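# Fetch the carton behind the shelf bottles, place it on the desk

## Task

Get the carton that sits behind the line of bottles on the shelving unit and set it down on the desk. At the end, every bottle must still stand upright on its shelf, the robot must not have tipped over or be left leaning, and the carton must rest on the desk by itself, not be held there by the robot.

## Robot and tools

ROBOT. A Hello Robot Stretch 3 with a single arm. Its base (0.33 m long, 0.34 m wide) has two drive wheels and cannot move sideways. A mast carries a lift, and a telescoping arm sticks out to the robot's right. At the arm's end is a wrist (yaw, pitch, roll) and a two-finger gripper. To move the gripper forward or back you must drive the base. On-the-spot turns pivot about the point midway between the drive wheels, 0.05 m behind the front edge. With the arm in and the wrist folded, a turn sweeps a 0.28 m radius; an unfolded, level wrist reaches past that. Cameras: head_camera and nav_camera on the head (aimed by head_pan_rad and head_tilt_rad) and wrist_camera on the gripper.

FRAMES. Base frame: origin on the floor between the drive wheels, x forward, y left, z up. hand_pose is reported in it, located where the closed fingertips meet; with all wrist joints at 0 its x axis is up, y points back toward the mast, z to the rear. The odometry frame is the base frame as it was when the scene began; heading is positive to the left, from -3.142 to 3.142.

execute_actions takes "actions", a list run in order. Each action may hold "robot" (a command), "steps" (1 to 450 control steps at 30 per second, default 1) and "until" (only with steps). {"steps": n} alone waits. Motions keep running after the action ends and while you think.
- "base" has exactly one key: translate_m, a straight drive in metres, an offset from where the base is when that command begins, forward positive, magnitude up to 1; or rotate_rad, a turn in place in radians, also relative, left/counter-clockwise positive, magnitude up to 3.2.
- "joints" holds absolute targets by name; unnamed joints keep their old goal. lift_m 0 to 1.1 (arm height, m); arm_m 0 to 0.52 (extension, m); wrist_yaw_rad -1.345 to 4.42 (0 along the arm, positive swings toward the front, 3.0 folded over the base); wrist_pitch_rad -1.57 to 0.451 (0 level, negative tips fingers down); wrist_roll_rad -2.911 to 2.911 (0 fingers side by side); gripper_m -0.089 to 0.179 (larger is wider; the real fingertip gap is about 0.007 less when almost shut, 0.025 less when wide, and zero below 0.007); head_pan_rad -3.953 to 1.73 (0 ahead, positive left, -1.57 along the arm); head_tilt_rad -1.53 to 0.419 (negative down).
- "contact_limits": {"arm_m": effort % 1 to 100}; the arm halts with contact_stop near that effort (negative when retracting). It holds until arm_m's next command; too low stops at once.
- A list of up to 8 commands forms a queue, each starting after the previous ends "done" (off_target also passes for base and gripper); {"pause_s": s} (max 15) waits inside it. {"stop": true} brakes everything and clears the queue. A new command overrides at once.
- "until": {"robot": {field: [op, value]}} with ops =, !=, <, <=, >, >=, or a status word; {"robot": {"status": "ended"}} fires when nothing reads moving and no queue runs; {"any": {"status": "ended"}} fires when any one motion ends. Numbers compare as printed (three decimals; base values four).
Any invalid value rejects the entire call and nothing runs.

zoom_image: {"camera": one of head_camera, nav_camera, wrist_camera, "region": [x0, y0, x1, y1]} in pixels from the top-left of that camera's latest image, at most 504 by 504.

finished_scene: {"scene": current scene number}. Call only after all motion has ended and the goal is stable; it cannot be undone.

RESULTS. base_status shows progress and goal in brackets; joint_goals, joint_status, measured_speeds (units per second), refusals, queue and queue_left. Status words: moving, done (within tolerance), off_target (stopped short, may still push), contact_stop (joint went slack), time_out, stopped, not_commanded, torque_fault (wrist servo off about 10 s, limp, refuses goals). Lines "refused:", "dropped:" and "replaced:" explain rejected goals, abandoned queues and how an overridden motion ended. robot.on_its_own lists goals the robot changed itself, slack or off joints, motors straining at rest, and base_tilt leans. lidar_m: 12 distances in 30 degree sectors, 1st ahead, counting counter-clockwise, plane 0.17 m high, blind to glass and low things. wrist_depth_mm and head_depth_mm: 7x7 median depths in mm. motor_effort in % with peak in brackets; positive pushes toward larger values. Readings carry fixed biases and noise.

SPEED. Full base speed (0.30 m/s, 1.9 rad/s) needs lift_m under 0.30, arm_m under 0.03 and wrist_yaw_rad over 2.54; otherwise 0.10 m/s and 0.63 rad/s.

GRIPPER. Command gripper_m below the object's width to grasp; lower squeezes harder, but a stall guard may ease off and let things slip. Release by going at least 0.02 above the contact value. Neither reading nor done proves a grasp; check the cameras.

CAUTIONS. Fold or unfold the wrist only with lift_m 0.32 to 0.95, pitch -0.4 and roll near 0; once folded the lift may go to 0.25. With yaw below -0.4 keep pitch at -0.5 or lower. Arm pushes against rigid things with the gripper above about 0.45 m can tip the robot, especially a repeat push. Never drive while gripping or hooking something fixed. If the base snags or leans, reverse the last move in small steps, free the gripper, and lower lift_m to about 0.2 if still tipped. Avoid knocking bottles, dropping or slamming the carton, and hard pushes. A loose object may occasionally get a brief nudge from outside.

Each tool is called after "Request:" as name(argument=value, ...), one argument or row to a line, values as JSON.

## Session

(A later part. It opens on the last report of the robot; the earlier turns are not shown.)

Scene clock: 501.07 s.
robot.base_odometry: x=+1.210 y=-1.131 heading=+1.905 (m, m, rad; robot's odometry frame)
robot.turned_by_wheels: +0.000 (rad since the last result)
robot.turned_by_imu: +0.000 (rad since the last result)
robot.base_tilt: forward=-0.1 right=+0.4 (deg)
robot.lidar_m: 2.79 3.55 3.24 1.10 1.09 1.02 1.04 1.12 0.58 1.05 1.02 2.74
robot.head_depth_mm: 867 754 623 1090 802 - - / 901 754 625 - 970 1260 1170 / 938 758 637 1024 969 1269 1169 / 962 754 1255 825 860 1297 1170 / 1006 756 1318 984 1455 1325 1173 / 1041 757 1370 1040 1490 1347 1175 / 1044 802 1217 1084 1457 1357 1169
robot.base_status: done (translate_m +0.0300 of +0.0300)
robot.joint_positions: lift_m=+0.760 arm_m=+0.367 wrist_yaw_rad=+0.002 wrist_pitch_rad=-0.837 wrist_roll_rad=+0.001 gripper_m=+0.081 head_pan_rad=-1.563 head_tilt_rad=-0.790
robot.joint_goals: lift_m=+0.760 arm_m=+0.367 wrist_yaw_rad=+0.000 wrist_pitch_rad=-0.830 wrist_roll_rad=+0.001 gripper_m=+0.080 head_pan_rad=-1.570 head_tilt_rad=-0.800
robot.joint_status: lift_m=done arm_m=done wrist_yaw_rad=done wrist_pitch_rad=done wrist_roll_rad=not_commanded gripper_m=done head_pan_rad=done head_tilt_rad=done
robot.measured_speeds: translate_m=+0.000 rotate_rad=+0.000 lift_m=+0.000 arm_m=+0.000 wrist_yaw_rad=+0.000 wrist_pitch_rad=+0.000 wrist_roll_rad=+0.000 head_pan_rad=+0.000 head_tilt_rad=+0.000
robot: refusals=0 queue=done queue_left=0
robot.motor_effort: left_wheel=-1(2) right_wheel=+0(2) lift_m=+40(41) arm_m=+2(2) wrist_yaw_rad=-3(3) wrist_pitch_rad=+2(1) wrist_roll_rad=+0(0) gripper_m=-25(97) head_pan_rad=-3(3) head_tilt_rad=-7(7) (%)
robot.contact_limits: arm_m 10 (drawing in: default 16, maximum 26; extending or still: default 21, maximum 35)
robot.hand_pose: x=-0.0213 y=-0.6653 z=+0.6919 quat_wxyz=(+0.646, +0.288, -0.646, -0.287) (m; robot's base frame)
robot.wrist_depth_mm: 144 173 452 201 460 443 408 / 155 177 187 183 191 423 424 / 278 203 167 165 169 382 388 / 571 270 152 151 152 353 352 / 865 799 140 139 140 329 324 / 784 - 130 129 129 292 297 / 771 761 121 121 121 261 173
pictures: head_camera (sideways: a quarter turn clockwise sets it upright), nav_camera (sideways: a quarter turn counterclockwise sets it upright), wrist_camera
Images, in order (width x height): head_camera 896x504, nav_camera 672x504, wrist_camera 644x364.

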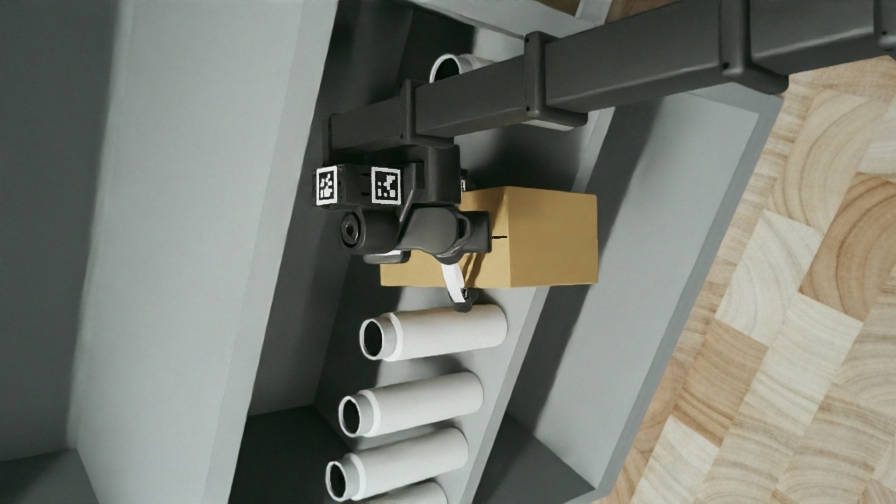

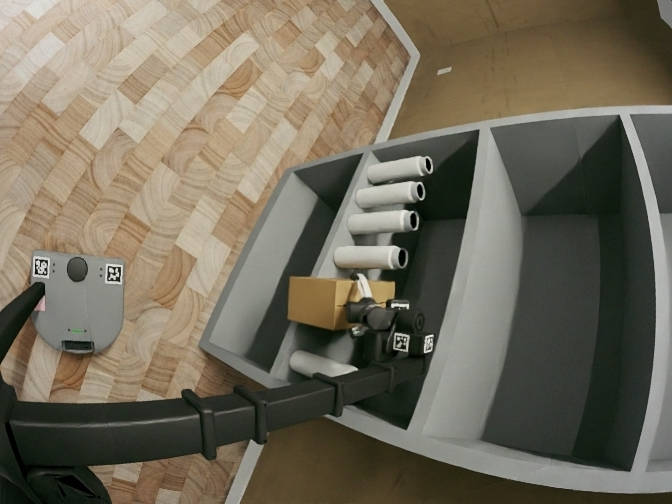

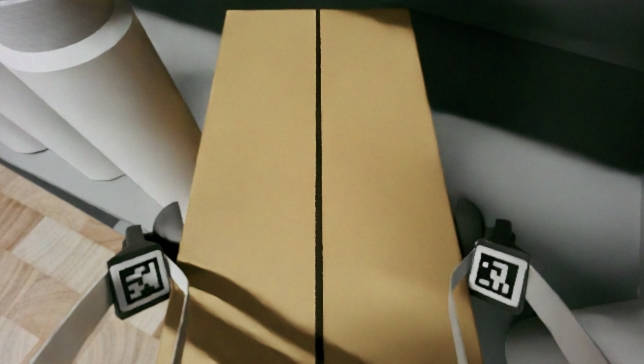

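Request:
execute_actions(
  actions=[
    {"robot": {"joints": {"lift_m": 0.78}}, "steps": 100, "until": {"robot": {"status": "ended"}}},
    {"steps": 10},
  ],
)

Scene clock: 506.00 s.
robot.base_odometry: x=+1.210 y=-1.131 heading=+1.905 (m, m, rad; robot's odometry frame)
robot.turned_by_wheels: +0.000 (rad since the last result)
robot.turned_by_imu: +0.000 (rad since the last result)
robot.base_tilt: forward=+0.0 right=+0.5 (deg)
robot.lidar_m: 2.80 3.57 3.24 1.10 1.08 1.02 1.04 1.12 0.58 1.05 1.02 2.74
robot.head_depth_mm: 864 753 623 1117 - - - / 897 754 623 - 924 1255 1172 / 931 757 630 1022 969 1267 1170 / 961 754 1240 774 858 1296 1171 / 1005 757 1327 980 1465 1325 1173 / 1038 755 1368 1046 1506 1352 1170 / 1039 798 1218 1077 1461 1349 1176
robot.base_status: done (translate_m +0.0300 of +0.0300)
robot.joint_positions: lift_m=+0.780 arm_m=+0.367 wrist_yaw_rad=+0.002 wrist_pitch_rad=-0.845 wrist_roll_rad=+0.001 gripper_m=+0.084 head_pan_rad=-1.563 head_tilt_rad=-0.790
robot.joint_goals: lift_m=+0.780 arm_m=+0.367 wrist_yaw_rad=+0.000 wrist_pitch_rad=-0.830 wrist_roll_rad=+0.001 gripper_m=+0.083 head_pan_rad=-1.570 head_tilt_rad=-0.800
robot.joint_status: lift_m=done arm_m=done wrist_yaw_rad=done wrist_pitch_rad=done wrist_roll_rad=not_commanded gripper_m=done head_pan_rad=done head_tilt_rad=done
robot.measured_speeds: translate_m=+0.000 rotate_rad=+0.000 lift_m=+0.000 arm_m=+0.000 wrist_yaw_rad=+0.000 wrist_pitch_rad=+0.000 wrist_roll_rad=+0.000 head_pan_rad=+0.000 head_tilt_rad=+0.000
robot: refusals=0 queue=done queue_left=0
robot.motor_effort: left_wheel=-2(2) right_wheel=+1(2) lift_m=+41(44) arm_m=+2(2) wrist_yaw_rad=-1(2) wrist_pitch_rad=+4(4) wrist_roll_rad=+0(0) gripper_m=-22(25) head_pan_rad=-3(3) head_tilt_rad=-6(7) (%)
robot.contact_limits: arm_m 10 (drawing in: default 16, maximum 26; extending or still: default 21, maximum 35)
robot.hand_pose: x=-0.0213 y=-0.6637 z=+0.7107 quat_wxyz=(+0.645, +0.291, -0.644, -0.290) (m; robot's base frame)
robot.wrist_depth_mm: 155 187 480 203 472 454 412 / 163 179 186 183 185 446 433 / 281 203 169 165 168 402 409 / 595 312 152 151 151 374 364 / 902 830 140 140 140 343 341 / 826 - 131 130 130 - 316 / 768 797 121 121 121 250 171
pictures: head_camera (sideways: a quarter turn clockwise sets it upright), nav_camera (sideways: a quarter turn counterclockwise sets it upright), wrist_camera
Images, in order (width x height): head_camera 896x504, nav_camera 672x504, wrist_camera 644x364.

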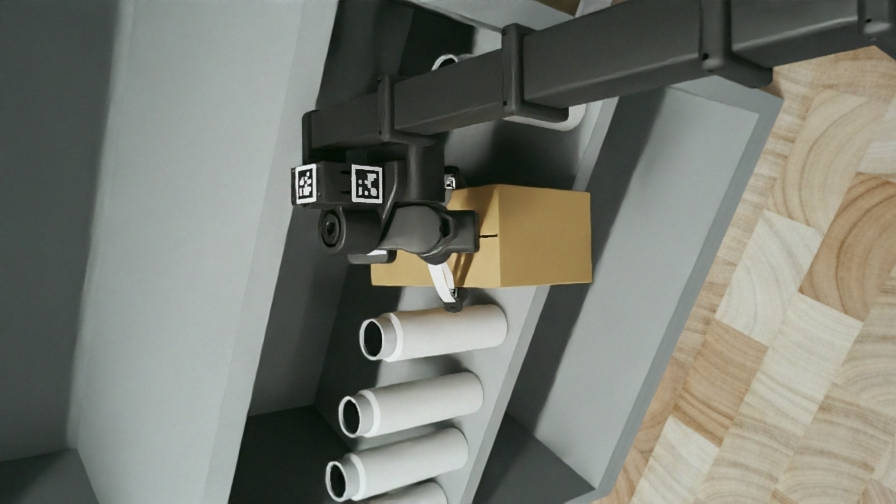

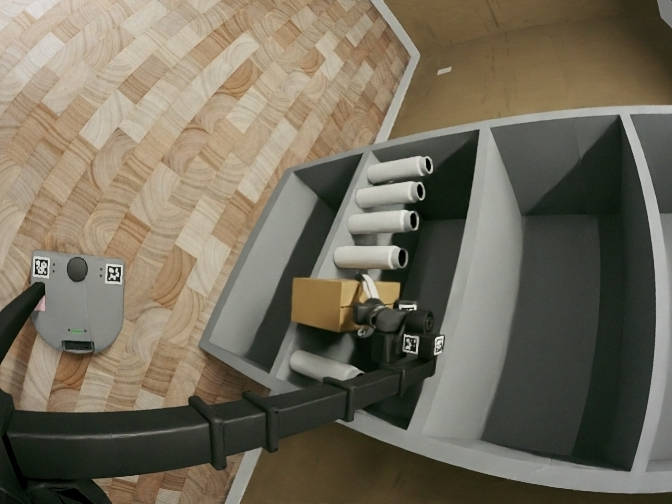

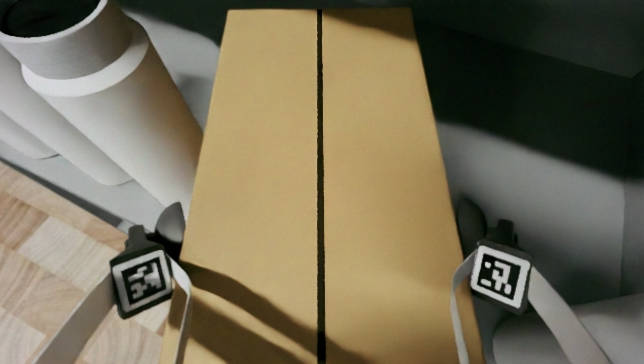

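Request:
execute_actions(
  actions=[
    {"robot": {"joints": {"arm_m": 0.02}}, "steps": 300, "until": {"robot": {"arm_m": ["<", 0.1]}}},
    {"steps": 1},
  ],
)

Scene clock: 531.17 s.
robot.base_odometry: x=+1.210 y=-1.131 heading=+1.905 (m, m, rad; robot's odometry frame)
robot.turned_by_wheels: +0.000 (rad since the last result)
robot.turned_by_imu: +0.000 (rad since the last result)
robot.base_tilt: forward=+0.0 right=+0.4 (deg)
robot.lidar_m: 2.79 3.59 3.24 1.10 1.08 1.02 1.04 1.12 0.58 1.05 1.02 2.74
robot.head_depth_mm: 867 753 624 1089 870 - - / 902 757 1144 1084 863 - 1169 / 938 756 1217 1121 722 - 1129 / 963 755 1269 1123 692 575 1120 / 1008 756 1317 983 1454 1319 1180 / 1039 759 1369 1040 1491 1353 1170 / 1043 800 1216 1089 1465 1358 1166
robot.base_status: done (translate_m +0.0300 of +0.0300)
robot.joint_positions: lift_m=+0.780 arm_m=+0.091 wrist_yaw_rad=+0.001 wrist_pitch_rad=-0.846 wrist_roll_rad=+0.001 gripper_m=+0.084 head_pan_rad=-1.563 head_tilt_rad=-0.790
robot.joint_goals: lift_m=+0.780 arm_m=+0.020 wrist_yaw_rad=+0.000 wrist_pitch_rad=-0.830 wrist_roll_rad=+0.001 gripper_m=+0.083 head_pan_rad=-1.570 head_tilt_rad=-0.800
robot.joint_status: lift_m=done arm_m=moving wrist_yaw_rad=done wrist_pitch_rad=done wrist_roll_rad=not_commanded gripper_m=done head_pan_rad=done head_tilt_rad=done
robot.measured_speeds: translate_m=+0.000 rotate_rad=+0.000 lift_m=+0.000 arm_m=-0.140 wrist_yaw_rad=+0.000 wrist_pitch_rad=+0.000 wrist_roll_rad=+0.000 head_pan_rad=+0.000 head_tilt_rad=+0.000
robot: refusals=0 queue=running queue_left=0
robot.motor_effort: left_wheel=-1(1) right_wheel=+2(1) lift_m=+41(41) arm_m=+0(1) wrist_yaw_rad=-1(2) wrist_pitch_rad=+4(4) wrist_roll_rad=+0(1) gripper_m=-22(23) head_pan_rad=-3(3) head_tilt_rad=-7(6) (%)
robot.hand_pose: x=-0.0215 y=-0.3880 z=+0.7106 quat_wxyz=(+0.645, +0.290, -0.645, -0.290) (m; robot's base frame)
robot.wrist_depth_mm: 663 506 416 202 466 286 292 / - 840 186 182 185 342 278 / - 950 168 165 167 395 329 / 979 960 152 151 151 429 913 / 912 896 140 140 139 895 896 / 812 - 130 129 130 - 803 / 760 759 122 121 120 788 781
pictures: head_camera (sideways: a quarter turn clockwise sets it upright), nav_camera (sideways: a quarter turn counterclockwise sets it upright), wrist_camera
Images, in order (width x height): head_camera 896x504, nav_camera 672x504, wrist_camera 644x364.

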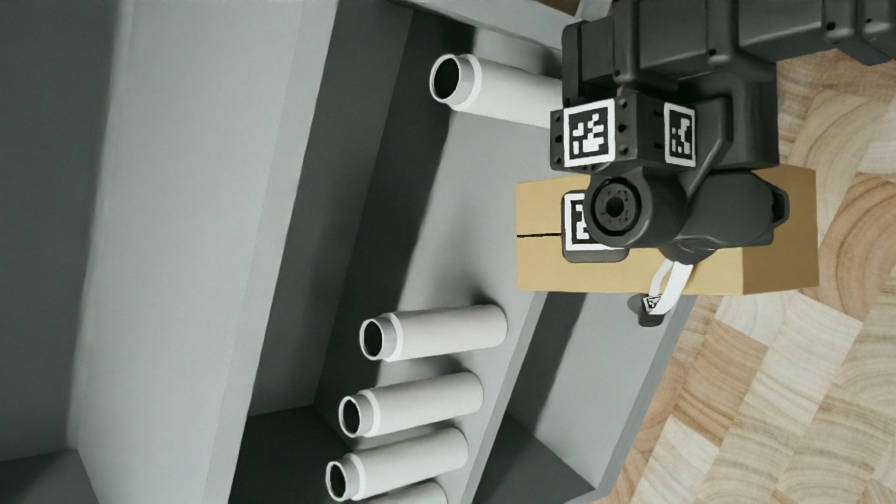

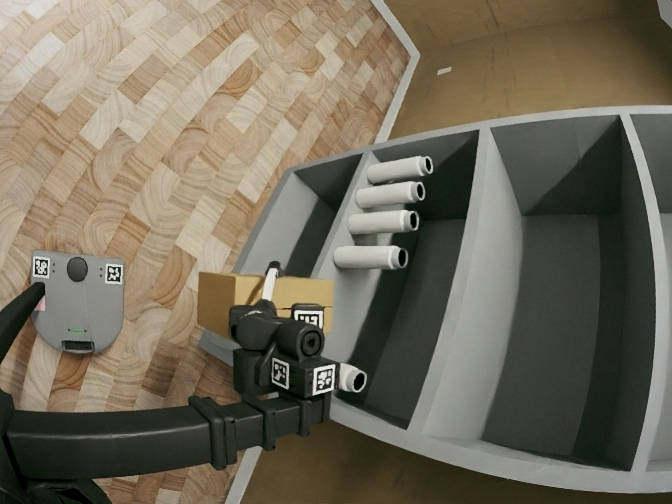

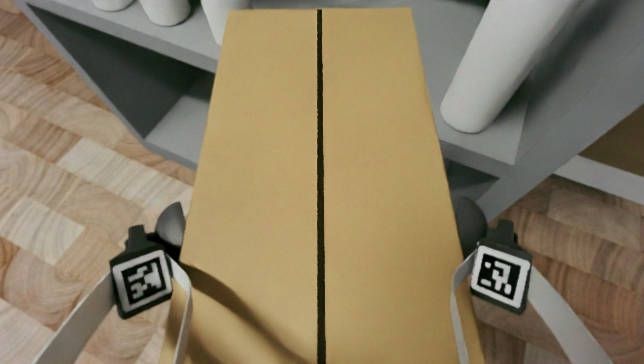

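Request:
execute_actions(
  actions=[],
)

Scene clock: 540.60 s.
robot.base_odometry: x=+1.210 y=-1.131 heading=+1.905 (m, m, rad; robot's odometry frame)
robot.turned_by_wheels: +0.000 (rad since the last result)
robot.turned_by_imu: +0.000 (rad since the last result)
robot.base_tilt: forward=+0.0 right=+0.3 (deg)
robot.lidar_m: 2.80 3.58 3.26 1.10 1.09 1.02 1.04 1.12 0.58 1.05 1.02 2.73
robot.head_depth_mm: 868 751 625 1087 897 1409 - / 899 755 1152 1082 896 1315 - / 937 758 1213 1122 942 - - / 962 758 1276 1117 677 588 520 / 1005 757 1324 977 1465 1329 1156 / 1039 759 1370 1044 1493 1344 1176 / 1042 800 1213 1087 1464 1356 1169
robot.base_status: done (translate_m +0.0300 of +0.0300)
robot.joint_positions: lift_m=+0.780 arm_m=+0.020 wrist_yaw_rad=+0.001 wrist_pitch_rad=-0.846 wrist_roll_rad=+0.001 gripper_m=+0.084 head_pan_rad=-1.563 head_tilt_rad=-0.790
robot.joint_goals: lift_m=+0.780 arm_m=+0.020 wrist_yaw_rad=+0.000 wrist_pitch_rad=-0.830 wrist_roll_rad=+0.001 gripper_m=+0.083 head_pan_rad=-1.570 head_tilt_rad=-0.800
robot.joint_status: lift_m=done arm_m=done wrist_yaw_rad=done wrist_pitch_rad=done wrist_roll_rad=not_commanded gripper_m=done head_pan_rad=done head_tilt_rad=done
robot.measured_speeds: translate_m=+0.000 rotate_rad=+0.000 lift_m=+0.000 arm_m=+0.000 wrist_yaw_rad=+0.000 wrist_pitch_rad=+0.000 wrist_roll_rad=+0.000 head_pan_rad=+0.000 head_tilt_rad=+0.000
robot: refusals=0 queue=done queue_left=0
robot.motor_effort: left_wheel=-1(1) right_wheel=+2(2) lift_m=+42(41) arm_m=-2(1) wrist_yaw_rad=-1(1) wrist_pitch_rad=+4(4) wrist_roll_rad=+0(0) gripper_m=-22(22) head_pan_rad=-3(3) head_tilt_rad=-6(6) (%)
robot.hand_pose: x=-0.0215 y=-0.3171 z=+0.7106 quat_wxyz=(+0.645, +0.291, -0.645, -0.290) (m; robot's base frame)
robot.wrist_depth_mm: - 772 494 203 384 367 303 / - 922 185 183 185 400 727 / - - 168 166 167 448 877 / 963 969 153 151 151 951 943 / 903 903 140 140 139 910 872 / 835 - 130 130 130 - 842 / 765 762 121 120 121 737 772
pictures: head_camera (sideways: a quarter turn clockwise sets it upright), nav_camera (sideways: a quarter turn counterclockwise sets it upright), wrist_camera
Images, in order (width x height): head_camera 896x504, nav_camera 672x504, wrist_camera 644x364.

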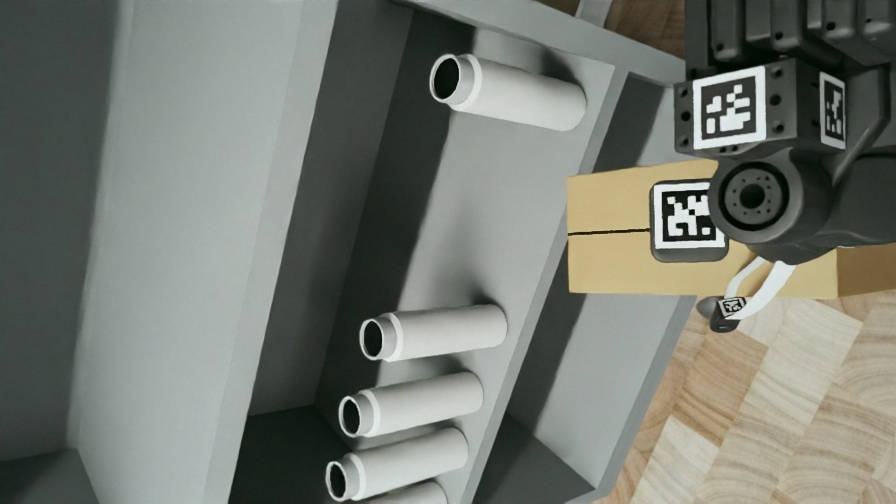

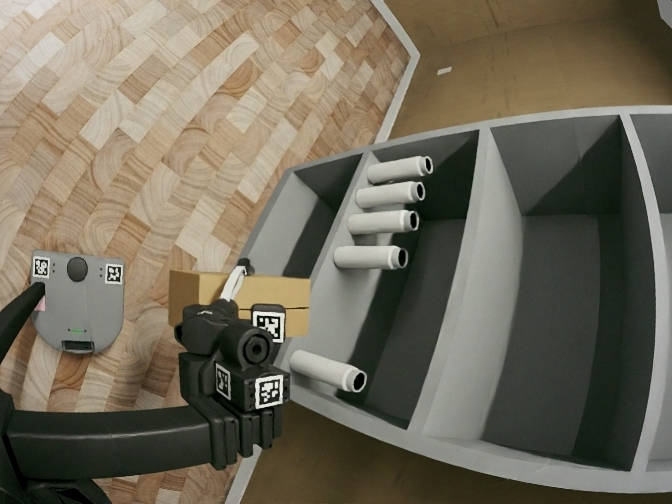

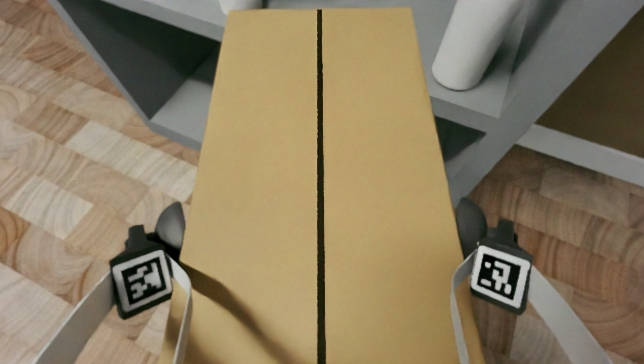

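Request:
execute_actions(
  actions=[
    {"robot": {"base": {"rotate_rad": 1.03}, "joints": {"head_pan_rad": 0.0, "head_tilt_rad": -0.45}}, "steps": 200, "until": {"robot": {"status": "ended"}}},
  ],
)

Scene clock: 548.30 s.
robot.base_odometry: x=+1.210 y=-1.131 heading=+2.935 (m, m, rad; robot's odometry frame)
robot.turned_by_wheels: +1.030 (rad since the last result)
robot.turned_by_imu: +1.013 (rad since the last result)
robot.base_tilt: forward=+0.0 right=+0.4 (deg)
robot.lidar_m: 3.26 1.10 1.10 1.02 1.03 1.12 0.58 1.05 1.02 2.73 2.77 3.50
robot.head_depth_mm: 3444 3740 3958 3311 2264 1728 1401 / 3443 3658 3979 3252 2266 1726 1401 / 3359 3645 3914 3315 2290 1746 1413 / 3323 3528 3727 3315 2288 1743 1403 / 3280 3463 3733 3408 2289 1756 1410 / 3285 3455 3707 3372 2291 1761 1414 / 3178 3406 3715 3390 2285 1752 1421
robot.base_status: done (rotate_rad +1.0299 of +1.0300)
robot.joint_positions: lift_m=+0.780 arm_m=+0.020 wrist_yaw_rad=+0.001 wrist_pitch_rad=-0.846 wrist_roll_rad=+0.001 gripper_m=+0.084 head_pan_rad=-0.007 head_tilt_rad=-0.458
robot.joint_goals: lift_m=+0.780 arm_m=+0.020 wrist_yaw_rad=+0.000 wrist_pitch_rad=-0.830 wrist_roll_rad=+0.001 gripper_m=+0.083 head_pan_rad=+0.000 head_tilt_rad=-0.450
robot.joint_status: lift_m=done arm_m=done wrist_yaw_rad=done wrist_pitch_rad=done wrist_roll_rad=not_commanded gripper_m=done head_pan_rad=done head_tilt_rad=done
robot.measured_speeds: translate_m=+0.000 rotate_rad=+0.000 lift_m=+0.000 arm_m=+0.000 wrist_yaw_rad=+0.000 wrist_pitch_rad=+0.000 wrist_roll_rad=+0.000 head_pan_rad=+0.000 head_tilt_rad=+0.000
robot: refusals=0 queue=done queue_left=0
robot.motor_effort: left_wheel=-2(6) right_wheel=+3(7) lift_m=+41(41) arm_m=-2(2) wrist_yaw_rad=-1(1) wrist_pitch_rad=+4(4) wrist_roll_rad=+0(0) gripper_m=-22(22) head_pan_rad=+2(36) head_tilt_rad=+5(37) (%)
robot.hand_pose: x=-0.0215 y=-0.3171 z=+0.7106 quat_wxyz=(+0.645, +0.291, -0.645, -0.290) (m; robot's base frame)
robot.wrist_depth_mm: - - - 203 - - 694 / - - 186 183 184 869 919 / - - 169 166 169 953 923 / 982 990 152 152 151 907 862 / 859 884 141 140 140 830 797 / 827 - 130 130 129 - 736 / 794 769 121 121 121 780 696
pictures: head_camera (sideways: a quarter turn clockwise sets it upright), nav_camera (sideways: a quarter turn counterclockwise sets it upright), wrist_camera
Images, in order (width x height): head_camera 896x504, nav_camera 672x504, wrist_camera 644x364.

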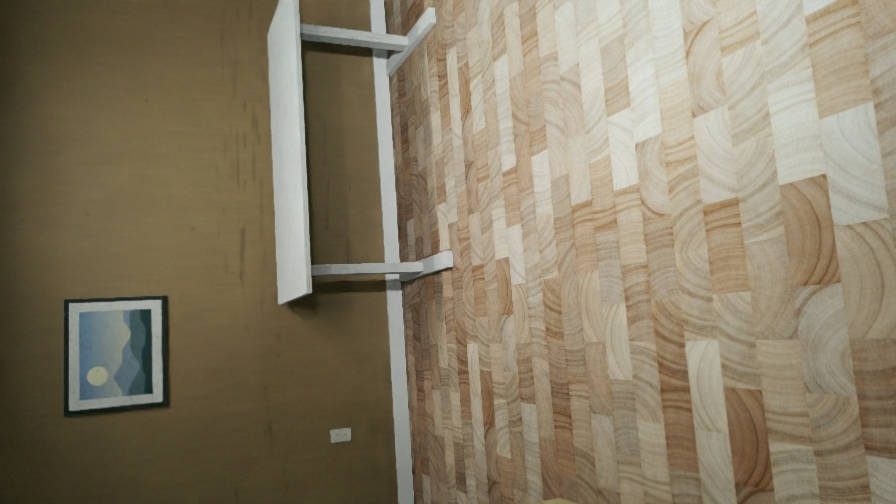

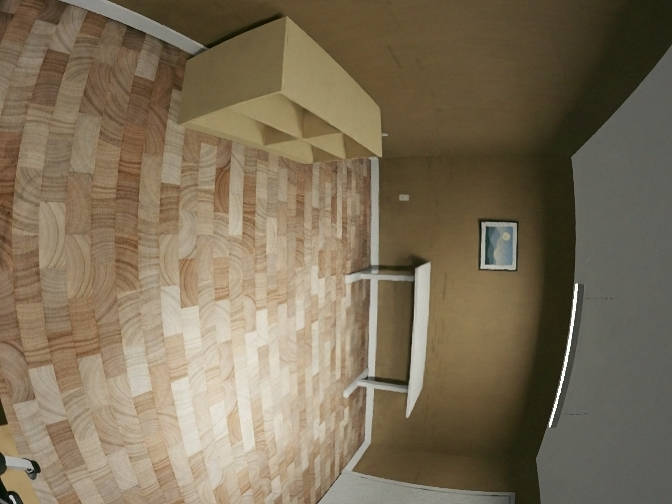

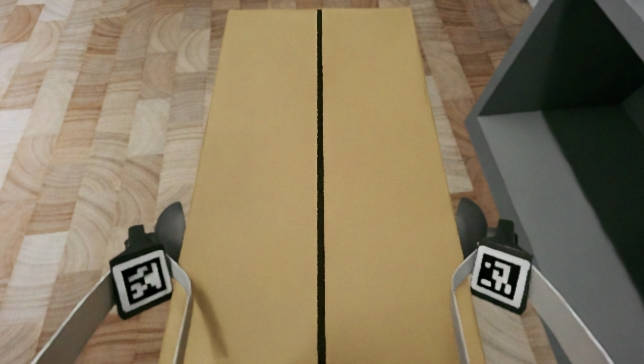

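Request:
execute_actions(
  actions=[
    {"robot": {"base": {"rotate_rad": -0.11}, "joints": {"head_tilt_rad": -0.6}}, "steps": 100, "until": {"robot": {"status": "ended"}}},
    {"robot": {"base": {"translate_m": 1.0}}, "steps": 400, "until": {"robot": {"translate_m": [">", 0.93]}}},
    {"robot": {"base": {"translate_m": 1.0}, "joints": {"lift_m": 0.99}}, "steps": 400, "until": {"robot": {"translate_m": [">", 0.9]}}},
  ],
)

Scene clock: 580.47 s.
robot.base_odometry: x=-0.533 y=-0.560 heading=+2.825 (m, m, rad; robot's odometry frame)
robot.turned_by_wheels: -0.110 (rad since the last result)
robot.turned_by_imu: -0.101 (rad since the last result)
robot.base_tilt: forward=-0.1 right=+0.4 (deg)
robot.lidar_m: 1.45 1.92 1.57 1.06 1.40 1.29 2.40 2.41 2.65 2.36 2.35 1.87
robot.head_depth_mm: 1813 2011 1627 2436 1894 1536 1278 / 1762 1959 1633 2394 1897 1532 1276 / 1728 1892 1628 2324 1897 1542 1286 / 1684 1853 1642 2251 1911 1543 1278 / 1659 1799 1651 2234 1916 1552 1289 / 1618 1777 1658 1639 1845 1549 1284 / 1584 1725 1767 2092 1913 1547 1289
robot.base_status: moving (translate_m +0.9033 of +1.0000)
robot.joint_positions: lift_m=+0.990 arm_m=+0.020 wrist_yaw_rad=+0.001 wrist_pitch_rad=-0.846 wrist_roll_rad=+0.001 gripper_m=+0.084 head_pan_rad=-0.007 head_tilt_rad=-0.593
robot.joint_goals: lift_m=+0.990 arm_m=+0.020 wrist_yaw_rad=+0.000 wrist_pitch_rad=-0.830 wrist_roll_rad=+0.001 gripper_m=+0.083 head_pan_rad=+0.000 head_tilt_rad=-0.600
robot.joint_status: lift_m=done arm_m=done wrist_yaw_rad=done wrist_pitch_rad=done wrist_roll_rad=not_commanded gripper_m=done head_pan_rad=done head_tilt_rad=done
robot.measured_speeds: translate_m=+0.100 rotate_rad=+0.000 lift_m=+0.000 arm_m=+0.000 wrist_yaw_rad=+0.000 wrist_pitch_rad=+0.000 wrist_roll_rad=+0.000 head_pan_rad=+0.000 head_tilt_rad=+0.000
robot: refusals=0 queue=running queue_left=0
robot.motor_effort: left_wheel=+2(6) right_wheel=+1(5) lift_m=+41(42) arm_m=-2(2) wrist_yaw_rad=-1(0) wrist_pitch_rad=+4(4) wrist_roll_rad=+0(0) gripper_m=-22(23) head_pan_rad=+2(2) head_tilt_rad=-5(27) (%)
robot.hand_pose: x=-0.0215 y=-0.3171 z=+0.9206 quat_wxyz=(+0.645, +0.291, -0.645, -0.290) (m; robot's base frame)
robot.wrist_depth_mm: - - - 203 - - - / - - 186 182 185 - - / - - 168 166 168 - - / - - 152 152 152 - - / - - 141 140 140 - - / - - 131 129 129 - - / 943 964 121 121 121 945 960
pictures: head_camera (sideways: a quarter turn clockwise sets it upright), nav_camera (sideways: a quarter turn counterclockwise sets it upright), wrist_camera
Images, in order (width x height): head_camera 896x504, nav_camera 672x504, wrist_camera 644x364.

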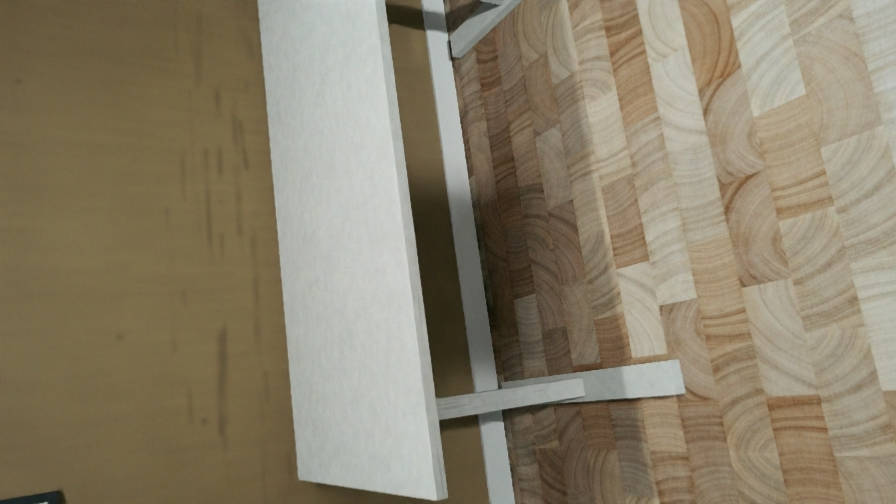

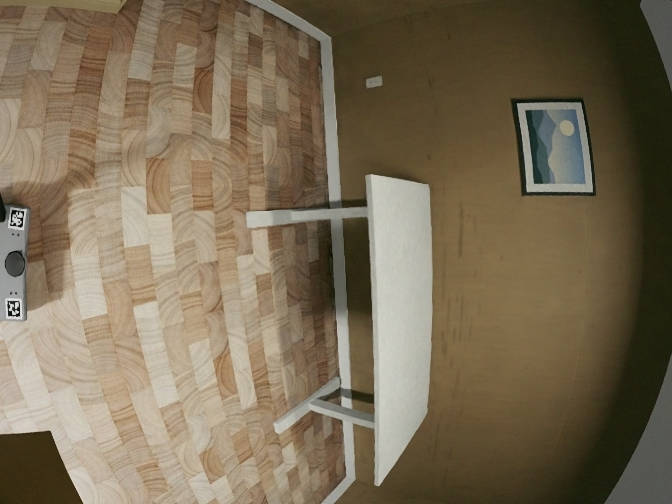

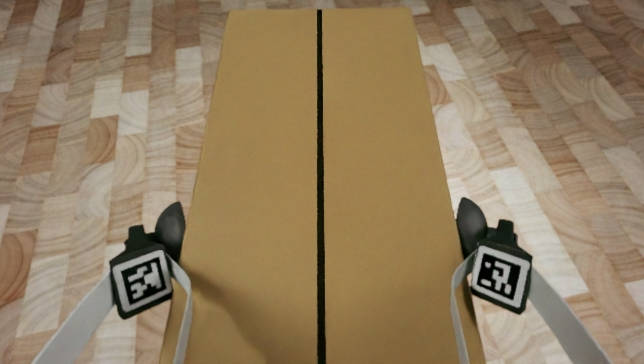

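Request:
execute_actions(
  actions=[
    {"robot": [{"base": {"translate_m": 0.44}}, {"base": {"rotate_rad": 1.86}, "joints": {"head_pan_rad": -1.57, "head_tilt_rad": -0.75}}], "steps": 400, "until": {"robot": {"status": "ended"}}},
  ],
)

Scene clock: 598.87 s.
robot.base_odometry: x=-1.043 y=-0.393 heading=-1.598 (m, m, rad; robot's odometry frame)
robot.turned_by_wheels: +1.860 (rad since the last result)
robot.turned_by_imu: +1.833 (rad since the last result)
robot.base_tilt: forward=+0.0 right=+0.3 (deg)
robot.lidar_m: 1.13 1.34 1.75 2.92 2.97 2.29 2.23 1.42 1.42 0.94 1.49 1.54
robot.head_depth_mm: 1182 1330 - - - - 1177 / 1196 1335 1213 - - - 1173 / 1200 1343 1165 - - - 444 / 1203 1355 1168 955 438 360 422 / 1214 1359 1162 896 1615 1305 1172 / 1221 1377 1522 895 1604 1394 1191 / 1226 1386 1563 1806 1656 1385 1194
robot.base_status: done (rotate_rad +1.8599 of +1.8600)
robot.joint_positions: lift_m=+0.990 arm_m=+0.020 wrist_yaw_rad=+0.001 wrist_pitch_rad=-0.846 wrist_roll_rad=+0.001 gripper_m=+0.084 head_pan_rad=-1.563 head_tilt_rad=-0.741
robot.joint_goals: lift_m=+0.990 arm_m=+0.020 wrist_yaw_rad=+0.000 wrist_pitch_rad=-0.830 wrist_roll_rad=+0.001 gripper_m=+0.083 head_pan_rad=-1.570 head_tilt_rad=-0.750
robot.joint_status: lift_m=done arm_m=done wrist_yaw_rad=done wrist_pitch_rad=done wrist_roll_rad=not_commanded gripper_m=done head_pan_rad=done head_tilt_rad=done
robot.measured_speeds: translate_m=+0.000 rotate_rad=+0.000 lift_m=+0.000 arm_m=+0.000 wrist_yaw_rad=+0.000 wrist_pitch_rad=+0.000 wrist_roll_rad=+0.000 head_pan_rad=+0.000 head_tilt_rad=+0.000
robot: refusals=0 queue=done queue_left=0
robot.motor_effort: left_wheel=-2(4) right_wheel=+2(8) lift_m=+41(42) arm_m=-2(2) wrist_yaw_rad=+0(0) wrist_pitch_rad=+4(4) wrist_roll_rad=+0(0) gripper_m=-23(22) head_pan_rad=-3(37) head_tilt_rad=-6(25) (%)
robot.hand_pose: x=-0.0215 y=-0.3171 z=+0.9206 quat_wxyz=(+0.645, +0.291, -0.645, -0.290) (m; robot's base frame)
robot.wrist_depth_mm: - - 503 203 510 525 524 / - - 187 181 185 469 472 / - - 168 165 169 - - / - - 152 153 151 - - / - - 140 140 138 - - / - - 131 130 130 - - / 965 934 121 121 121 953 924
pictures: head_camera (sideways: a quarter turn clockwise sets it upright), nav_camera (sideways: a quarter turn counterclockwise sets it upright), wrist_camera
Images, in order (width x height): head_camera 896x504, nav_camera 672x504, wrist_camera 644x364.

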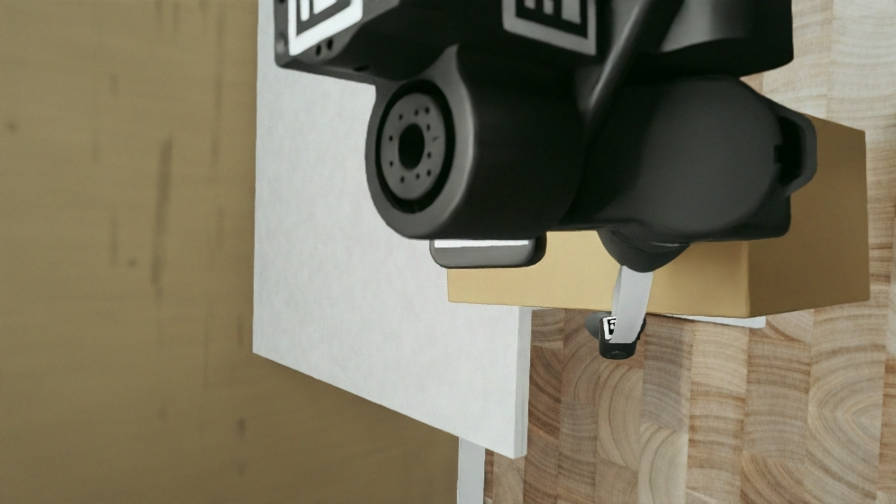

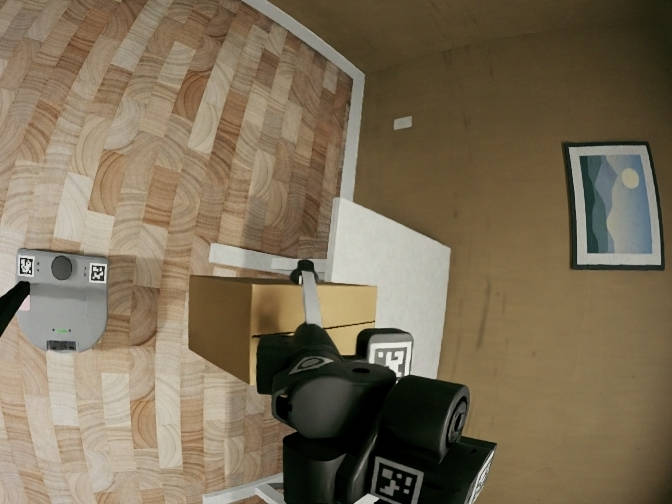

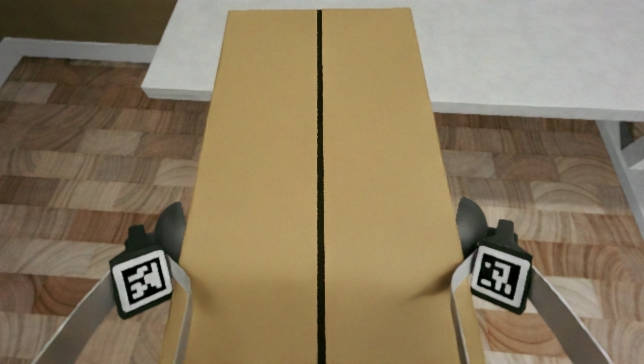

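Request:
execute_actions(
  actions=[
    {"robot": [{"joints": {"arm_m": 0.46}}, {"joints": {"lift_m": 0.965}}], "steps": 300, "until": {"robot": {"status": "ended"}}},
  ],
)

Scene clock: 617.47 s.
robot.base_odometry: x=-1.043 y=-0.393 heading=-1.598 (m, m, rad; robot's odometry frame)
robot.turned_by_wheels: +0.000 (rad since the last result)
robot.turned_by_imu: +0.000 (rad since the last result)
robot.base_tilt: forward=+0.0 right=+0.4 (deg)
robot.lidar_m: 1.13 1.34 1.74 2.92 2.98 2.30 2.23 1.41 1.43 0.94 1.49 1.54
robot.head_depth_mm: 1182 - 1068 887 1571 1387 1196 / 1172 1384 1166 889 1602 1380 1195 / 1158 - 1049 835 1612 1381 1197 / 1190 1351 728 792 1565 1394 1201 / 1209 1356 1171 890 1570 1375 1195 / 1219 1372 1503 895 1606 1374 1201 / 1223 1377 1566 1823 1654 1381 1201
robot.base_status: done (rotate_rad +1.8599 of +1.8600)
robot.joint_positions: lift_m=+0.965 arm_m=+0.460 wrist_yaw_rad=+0.000 wrist_pitch_rad=-0.846 wrist_roll_rad=+0.001 gripper_m=+0.084 head_pan_rad=-1.563 head_tilt_rad=-0.741
robot.joint_goals: lift_m=+0.965 arm_m=+0.460 wrist_yaw_rad=+0.000 wrist_pitch_rad=-0.830 wrist_roll_rad=+0.001 gripper_m=+0.083 head_pan_rad=-1.570 head_tilt_rad=-0.750
robot.joint_status: lift_m=done arm_m=done wrist_yaw_rad=done wrist_pitch_rad=done wrist_roll_rad=not_commanded gripper_m=done head_pan_rad=done head_tilt_rad=done
robot.measured_speeds: translate_m=+0.000 rotate_rad=+0.000 lift_m=+0.000 arm_m=+0.000 wrist_yaw_rad=+0.000 wrist_pitch_rad=+0.000 wrist_roll_rad=+0.000 head_pan_rad=+0.000 head_tilt_rad=+0.000
robot: refusals=0 queue=done queue_left=0
robot.motor_effort: left_wheel=-2(2) right_wheel=+2(2) lift_m=+26(40) arm_m=+2(2) wrist_yaw_rad=+0(1) wrist_pitch_rad=+4(4) wrist_roll_rad=+0(0) gripper_m=-23(22) head_pan_rad=-3(3) head_tilt_rad=-6(6) (%)
robot.hand_pose: x=-0.0216 y=-0.7565 z=+0.8962 quat_wxyz=(+0.645, +0.290, -0.645, -0.291) (m; robot's base frame)
robot.wrist_depth_mm: 854 802 472 202 473 480 486 / - 900 187 182 184 442 444 / - 414 169 166 168 396 409 / - 370 152 152 151 369 372 / - 351 140 140 139 344 343 / - - 131 130 129 - 312 / 911 294 122 121 121 292 298
pictures: head_camera (sideways: a quarter turn clockwise sets it upright), nav_camera (sideways: a quarter turn counterclockwise sets it upright), wrist_camera
Images, in order (width x height): head_camera 896x504, nav_camera 672x504, wrist_camera 644x364.

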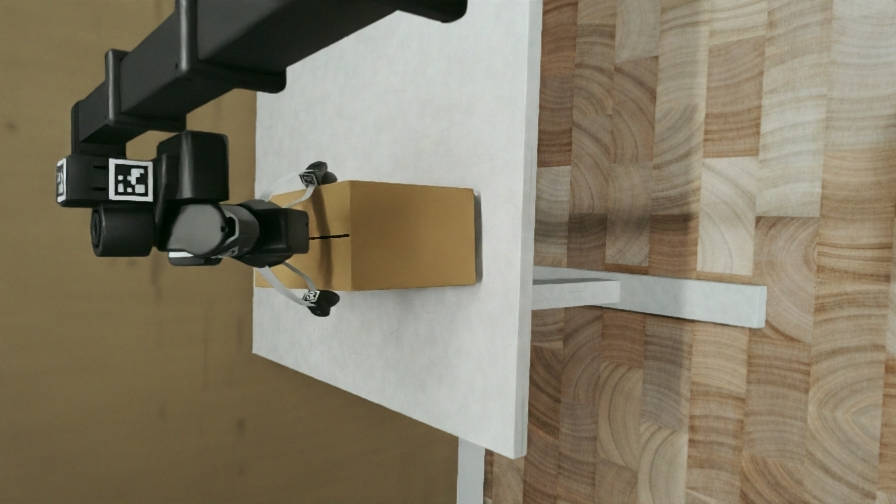

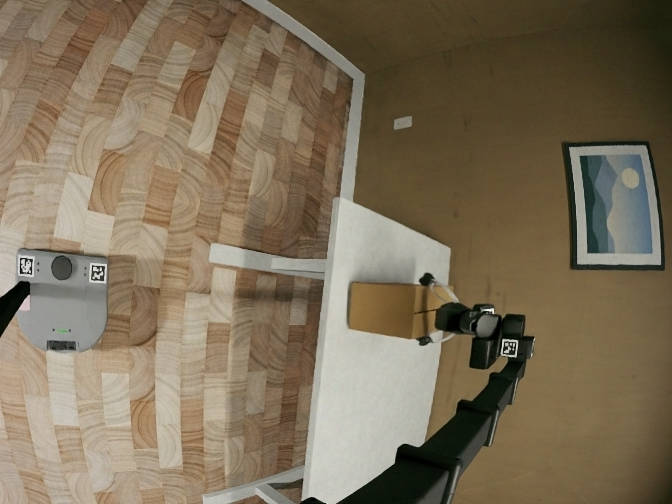

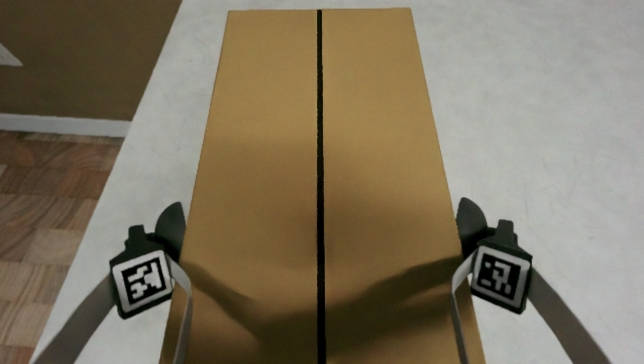

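Request:
execute_actions(
  actions=[
    {"robot": {"joints": {"lift_m": 0.949}}, "steps": 60, "until": {"robot": {"status": "ended"}}},
  ],
)

Scene clock: 622.10 s.
robot.base_odometry: x=-1.043 y=-0.393 heading=-1.598 (m, m, rad; robot's odometry frame)
robot.turned_by_wheels: +0.000 (rad since the last result)
robot.turned_by_imu: +0.000 (rad since the last result)
robot.base_tilt: forward=+0.0 right=+0.5 (deg)
robot.lidar_m: 1.12 1.34 1.74 2.92 2.98 2.29 2.23 1.41 1.43 0.94 1.48 1.54
robot.head_depth_mm: 1182 1282 - 872 1553 1378 1195 / 1167 - 1142 887 1614 1383 1200 / 1180 - 1072 833 1610 1394 1198 / 1193 1351 728 790 1568 1384 1192 / 1212 1363 1169 893 1581 1377 1201 / 1216 1362 1505 896 1602 1391 1200 / 1225 1391 1576 1793 1652 1392 1196
robot.base_status: done (rotate_rad +1.8599 of +1.8600)
robot.joint_positions: lift_m=+0.949 arm_m=+0.460 wrist_yaw_rad=+0.000 wrist_pitch_rad=-0.846 wrist_roll_rad=+0.001 gripper_m=+0.084 head_pan_rad=-1.563 head_tilt_rad=-0.741
robot.joint_goals: lift_m=+0.949 arm_m=+0.460 wrist_yaw_rad=+0.000 wrist_pitch_rad=-0.830 wrist_roll_rad=+0.001 gripper_m=+0.083 head_pan_rad=-1.570 head_tilt_rad=-0.750
robot.joint_status: lift_m=done arm_m=done wrist_yaw_rad=done wrist_pitch_rad=done wrist_roll_rad=not_commanded gripper_m=done head_pan_rad=done head_tilt_rad=done
robot.measured_speeds: translate_m=+0.000 rotate_rad=+0.000 lift_m=+0.000 arm_m=+0.000 wrist_yaw_rad=+0.000 wrist_pitch_rad=+0.000 wrist_roll_rad=+0.000 head_pan_rad=+0.000 head_tilt_rad=+0.000
robot: refusals=0 queue=done queue_left=0
robot.motor_effort: left_wheel=-2(2) right_wheel=+2(2) lift_m=+27(27) arm_m=+2(2) wrist_yaw_rad=+0(0) wrist_pitch_rad=+4(4) wrist_roll_rad=+0(0) gripper_m=-23(22) head_pan_rad=-3(3) head_tilt_rad=-5(6) (%)
robot.hand_pose: x=-0.0216 y=-0.7565 z=+0.8801 quat_wxyz=(+0.645, +0.290, -0.645, -0.291) (m; robot's base frame)
robot.wrist_depth_mm: 871 796 453 202 447 469 457 / - 888 187 182 185 424 414 / - 396 170 166 168 383 384 / - 352 153 151 151 349 350 / - 332 141 139 139 330 325 / 955 - 130 130 129 - 302 / 294 279 121 120 121 278 282
pictures: head_camera (sideways: a quarter turn clockwise sets it upright), nav_camera (sideways: a quarter turn counterclockwise sets it upright), wrist_camera
Images, in order (width x height): head_camera 896x504, nav_camera 672x504, wrist_camera 644x364.

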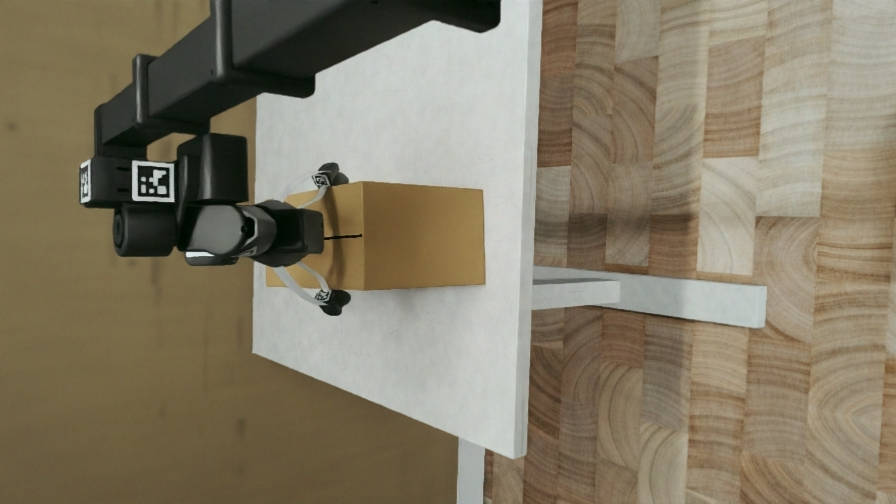

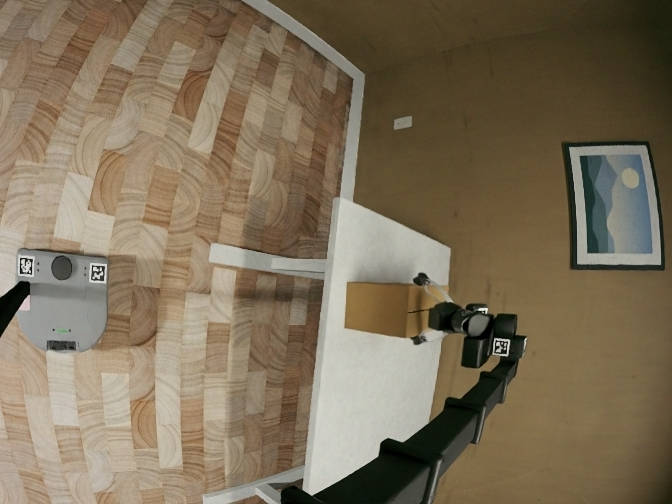

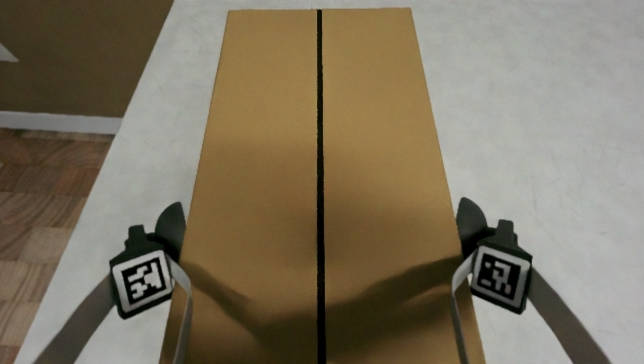

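Request:
execute_actions(
  actions=[
    {"robot": {"joints": {"lift_m": 0.941}}, "steps": 60, "until": {"robot": {"status": "ended"}}},
  ],
)

Scene clock: 624.20 s.
robot.base_odometry: x=-1.043 y=-0.393 heading=-1.598 (m, m, rad; robot's odometry frame)
robot.turned_by_wheels: +0.000 (rad since the last result)
robot.turned_by_imu: +0.000 (rad since the last result)
robot.base_tilt: forward=+0.0 right=+0.4 (deg)
robot.lidar_m: 1.12 1.34 1.74 2.91 2.97 2.29 2.23 1.42 1.42 0.94 1.48 1.54
robot.head_depth_mm: 1185 1289 - 887 1557 1383 1191 / 1185 - 1109 886 1614 1389 1193 / 1185 - 1073 837 1603 1384 1196 / 1199 1353 747 804 1564 1390 1199 / 1216 1363 1171 896 1562 1383 1194 / 1213 1377 1500 896 1617 1385 1199 / 1234 1378 1596 1812 1654 1385 1199
robot.base_status: done (rotate_rad +1.8599 of +1.8600)
robot.joint_positions: lift_m=+0.942 arm_m=+0.460 wrist_yaw_rad=+0.000 wrist_pitch_rad=-0.818 wrist_roll_rad=+0.001 gripper_m=+0.084 head_pan_rad=-1.563 head_tilt_rad=-0.741
robot.joint_goals: lift_m=+0.942 arm_m=+0.460 wrist_yaw_rad=+0.000 wrist_pitch_rad=-0.830 wrist_roll_rad=+0.001 gripper_m=+0.083 head_pan_rad=-1.570 head_tilt_rad=-0.750
robot.joint_status: lift_m=contact_stop arm_m=done wrist_yaw_rad=done wrist_pitch_rad=done wrist_roll_rad=not_commanded gripper_m=done head_pan_rad=done head_tilt_rad=done
robot.measured_speeds: translate_m=+0.000 rotate_rad=+0.000 lift_m=+0.001 arm_m=+0.000 wrist_yaw_rad=+0.000 wrist_pitch_rad=+0.024 wrist_roll_rad=+0.000 head_pan_rad=+0.000 head_tilt_rad=+0.000
robot: refusals=0 queue=dropped queue_left=0
robot.on_its_own: lift_m is slack since a contact_stop, until your next command for it
robot.motor_effort: left_wheel=-2(2) right_wheel=+2(2) lift_m=+30(28) arm_m=+2(2) wrist_yaw_rad=+0(0) wrist_pitch_rad=-4(4) wrist_roll_rad=+0(0) gripper_m=-24(22) head_pan_rad=-3(2) head_tilt_rad=-6(6) (%)
robot.hand_pose: x=-0.0216 y=-0.7622 z=+0.8772 quat_wxyz=(+0.649, +0.281, -0.649, -0.282) (m; robot's base frame)
robot.wrist_depth_mm: 815 782 466 207 469 480 478 / 995 889 190 186 193 433 428 / - 398 172 167 170 391 382 / - 357 151 150 152 349 350 / - 334 140 140 139 332 328 / 960 - 129 129 128 293 300 / 291 280 120 120 120 273 279
pictures: head_camera (sideways: a quarter turn clockwise sets it upright), nav_camera (sideways: a quarter turn counterclockwise sets it upright), wrist_camera
Images, in order (width x height): head_camera 896x504, nav_camera 672x504, wrist_camera 644x364.

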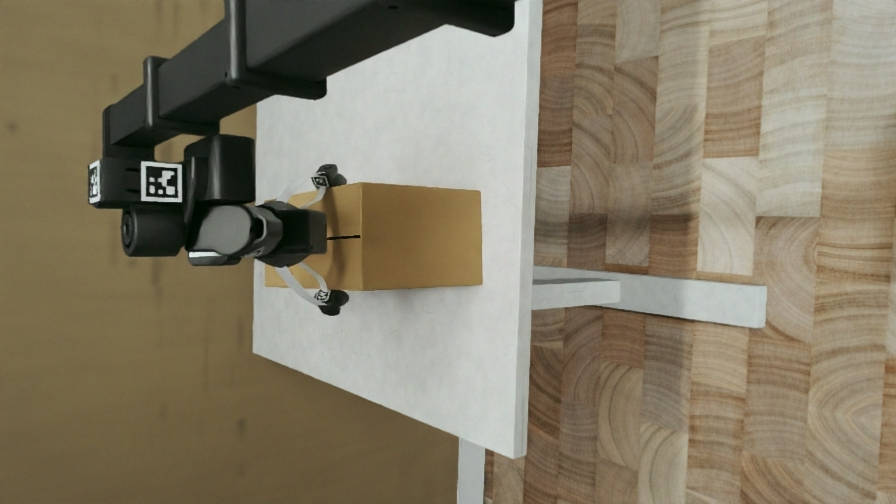

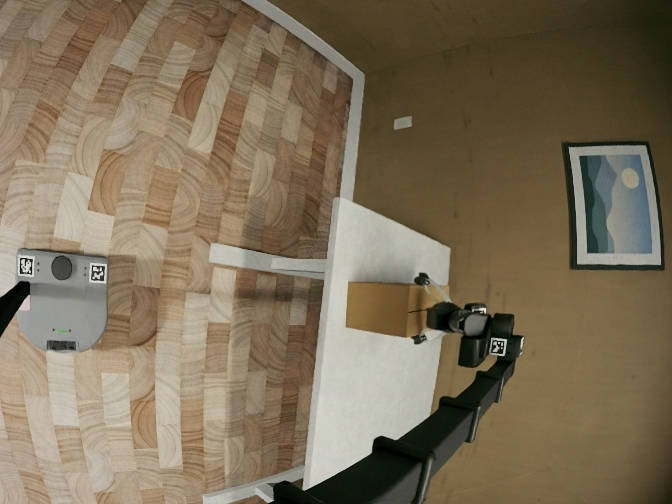

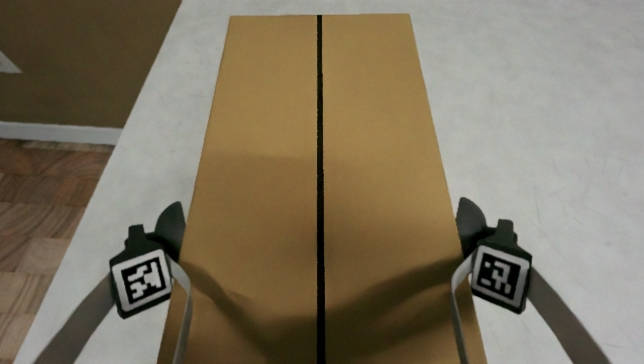

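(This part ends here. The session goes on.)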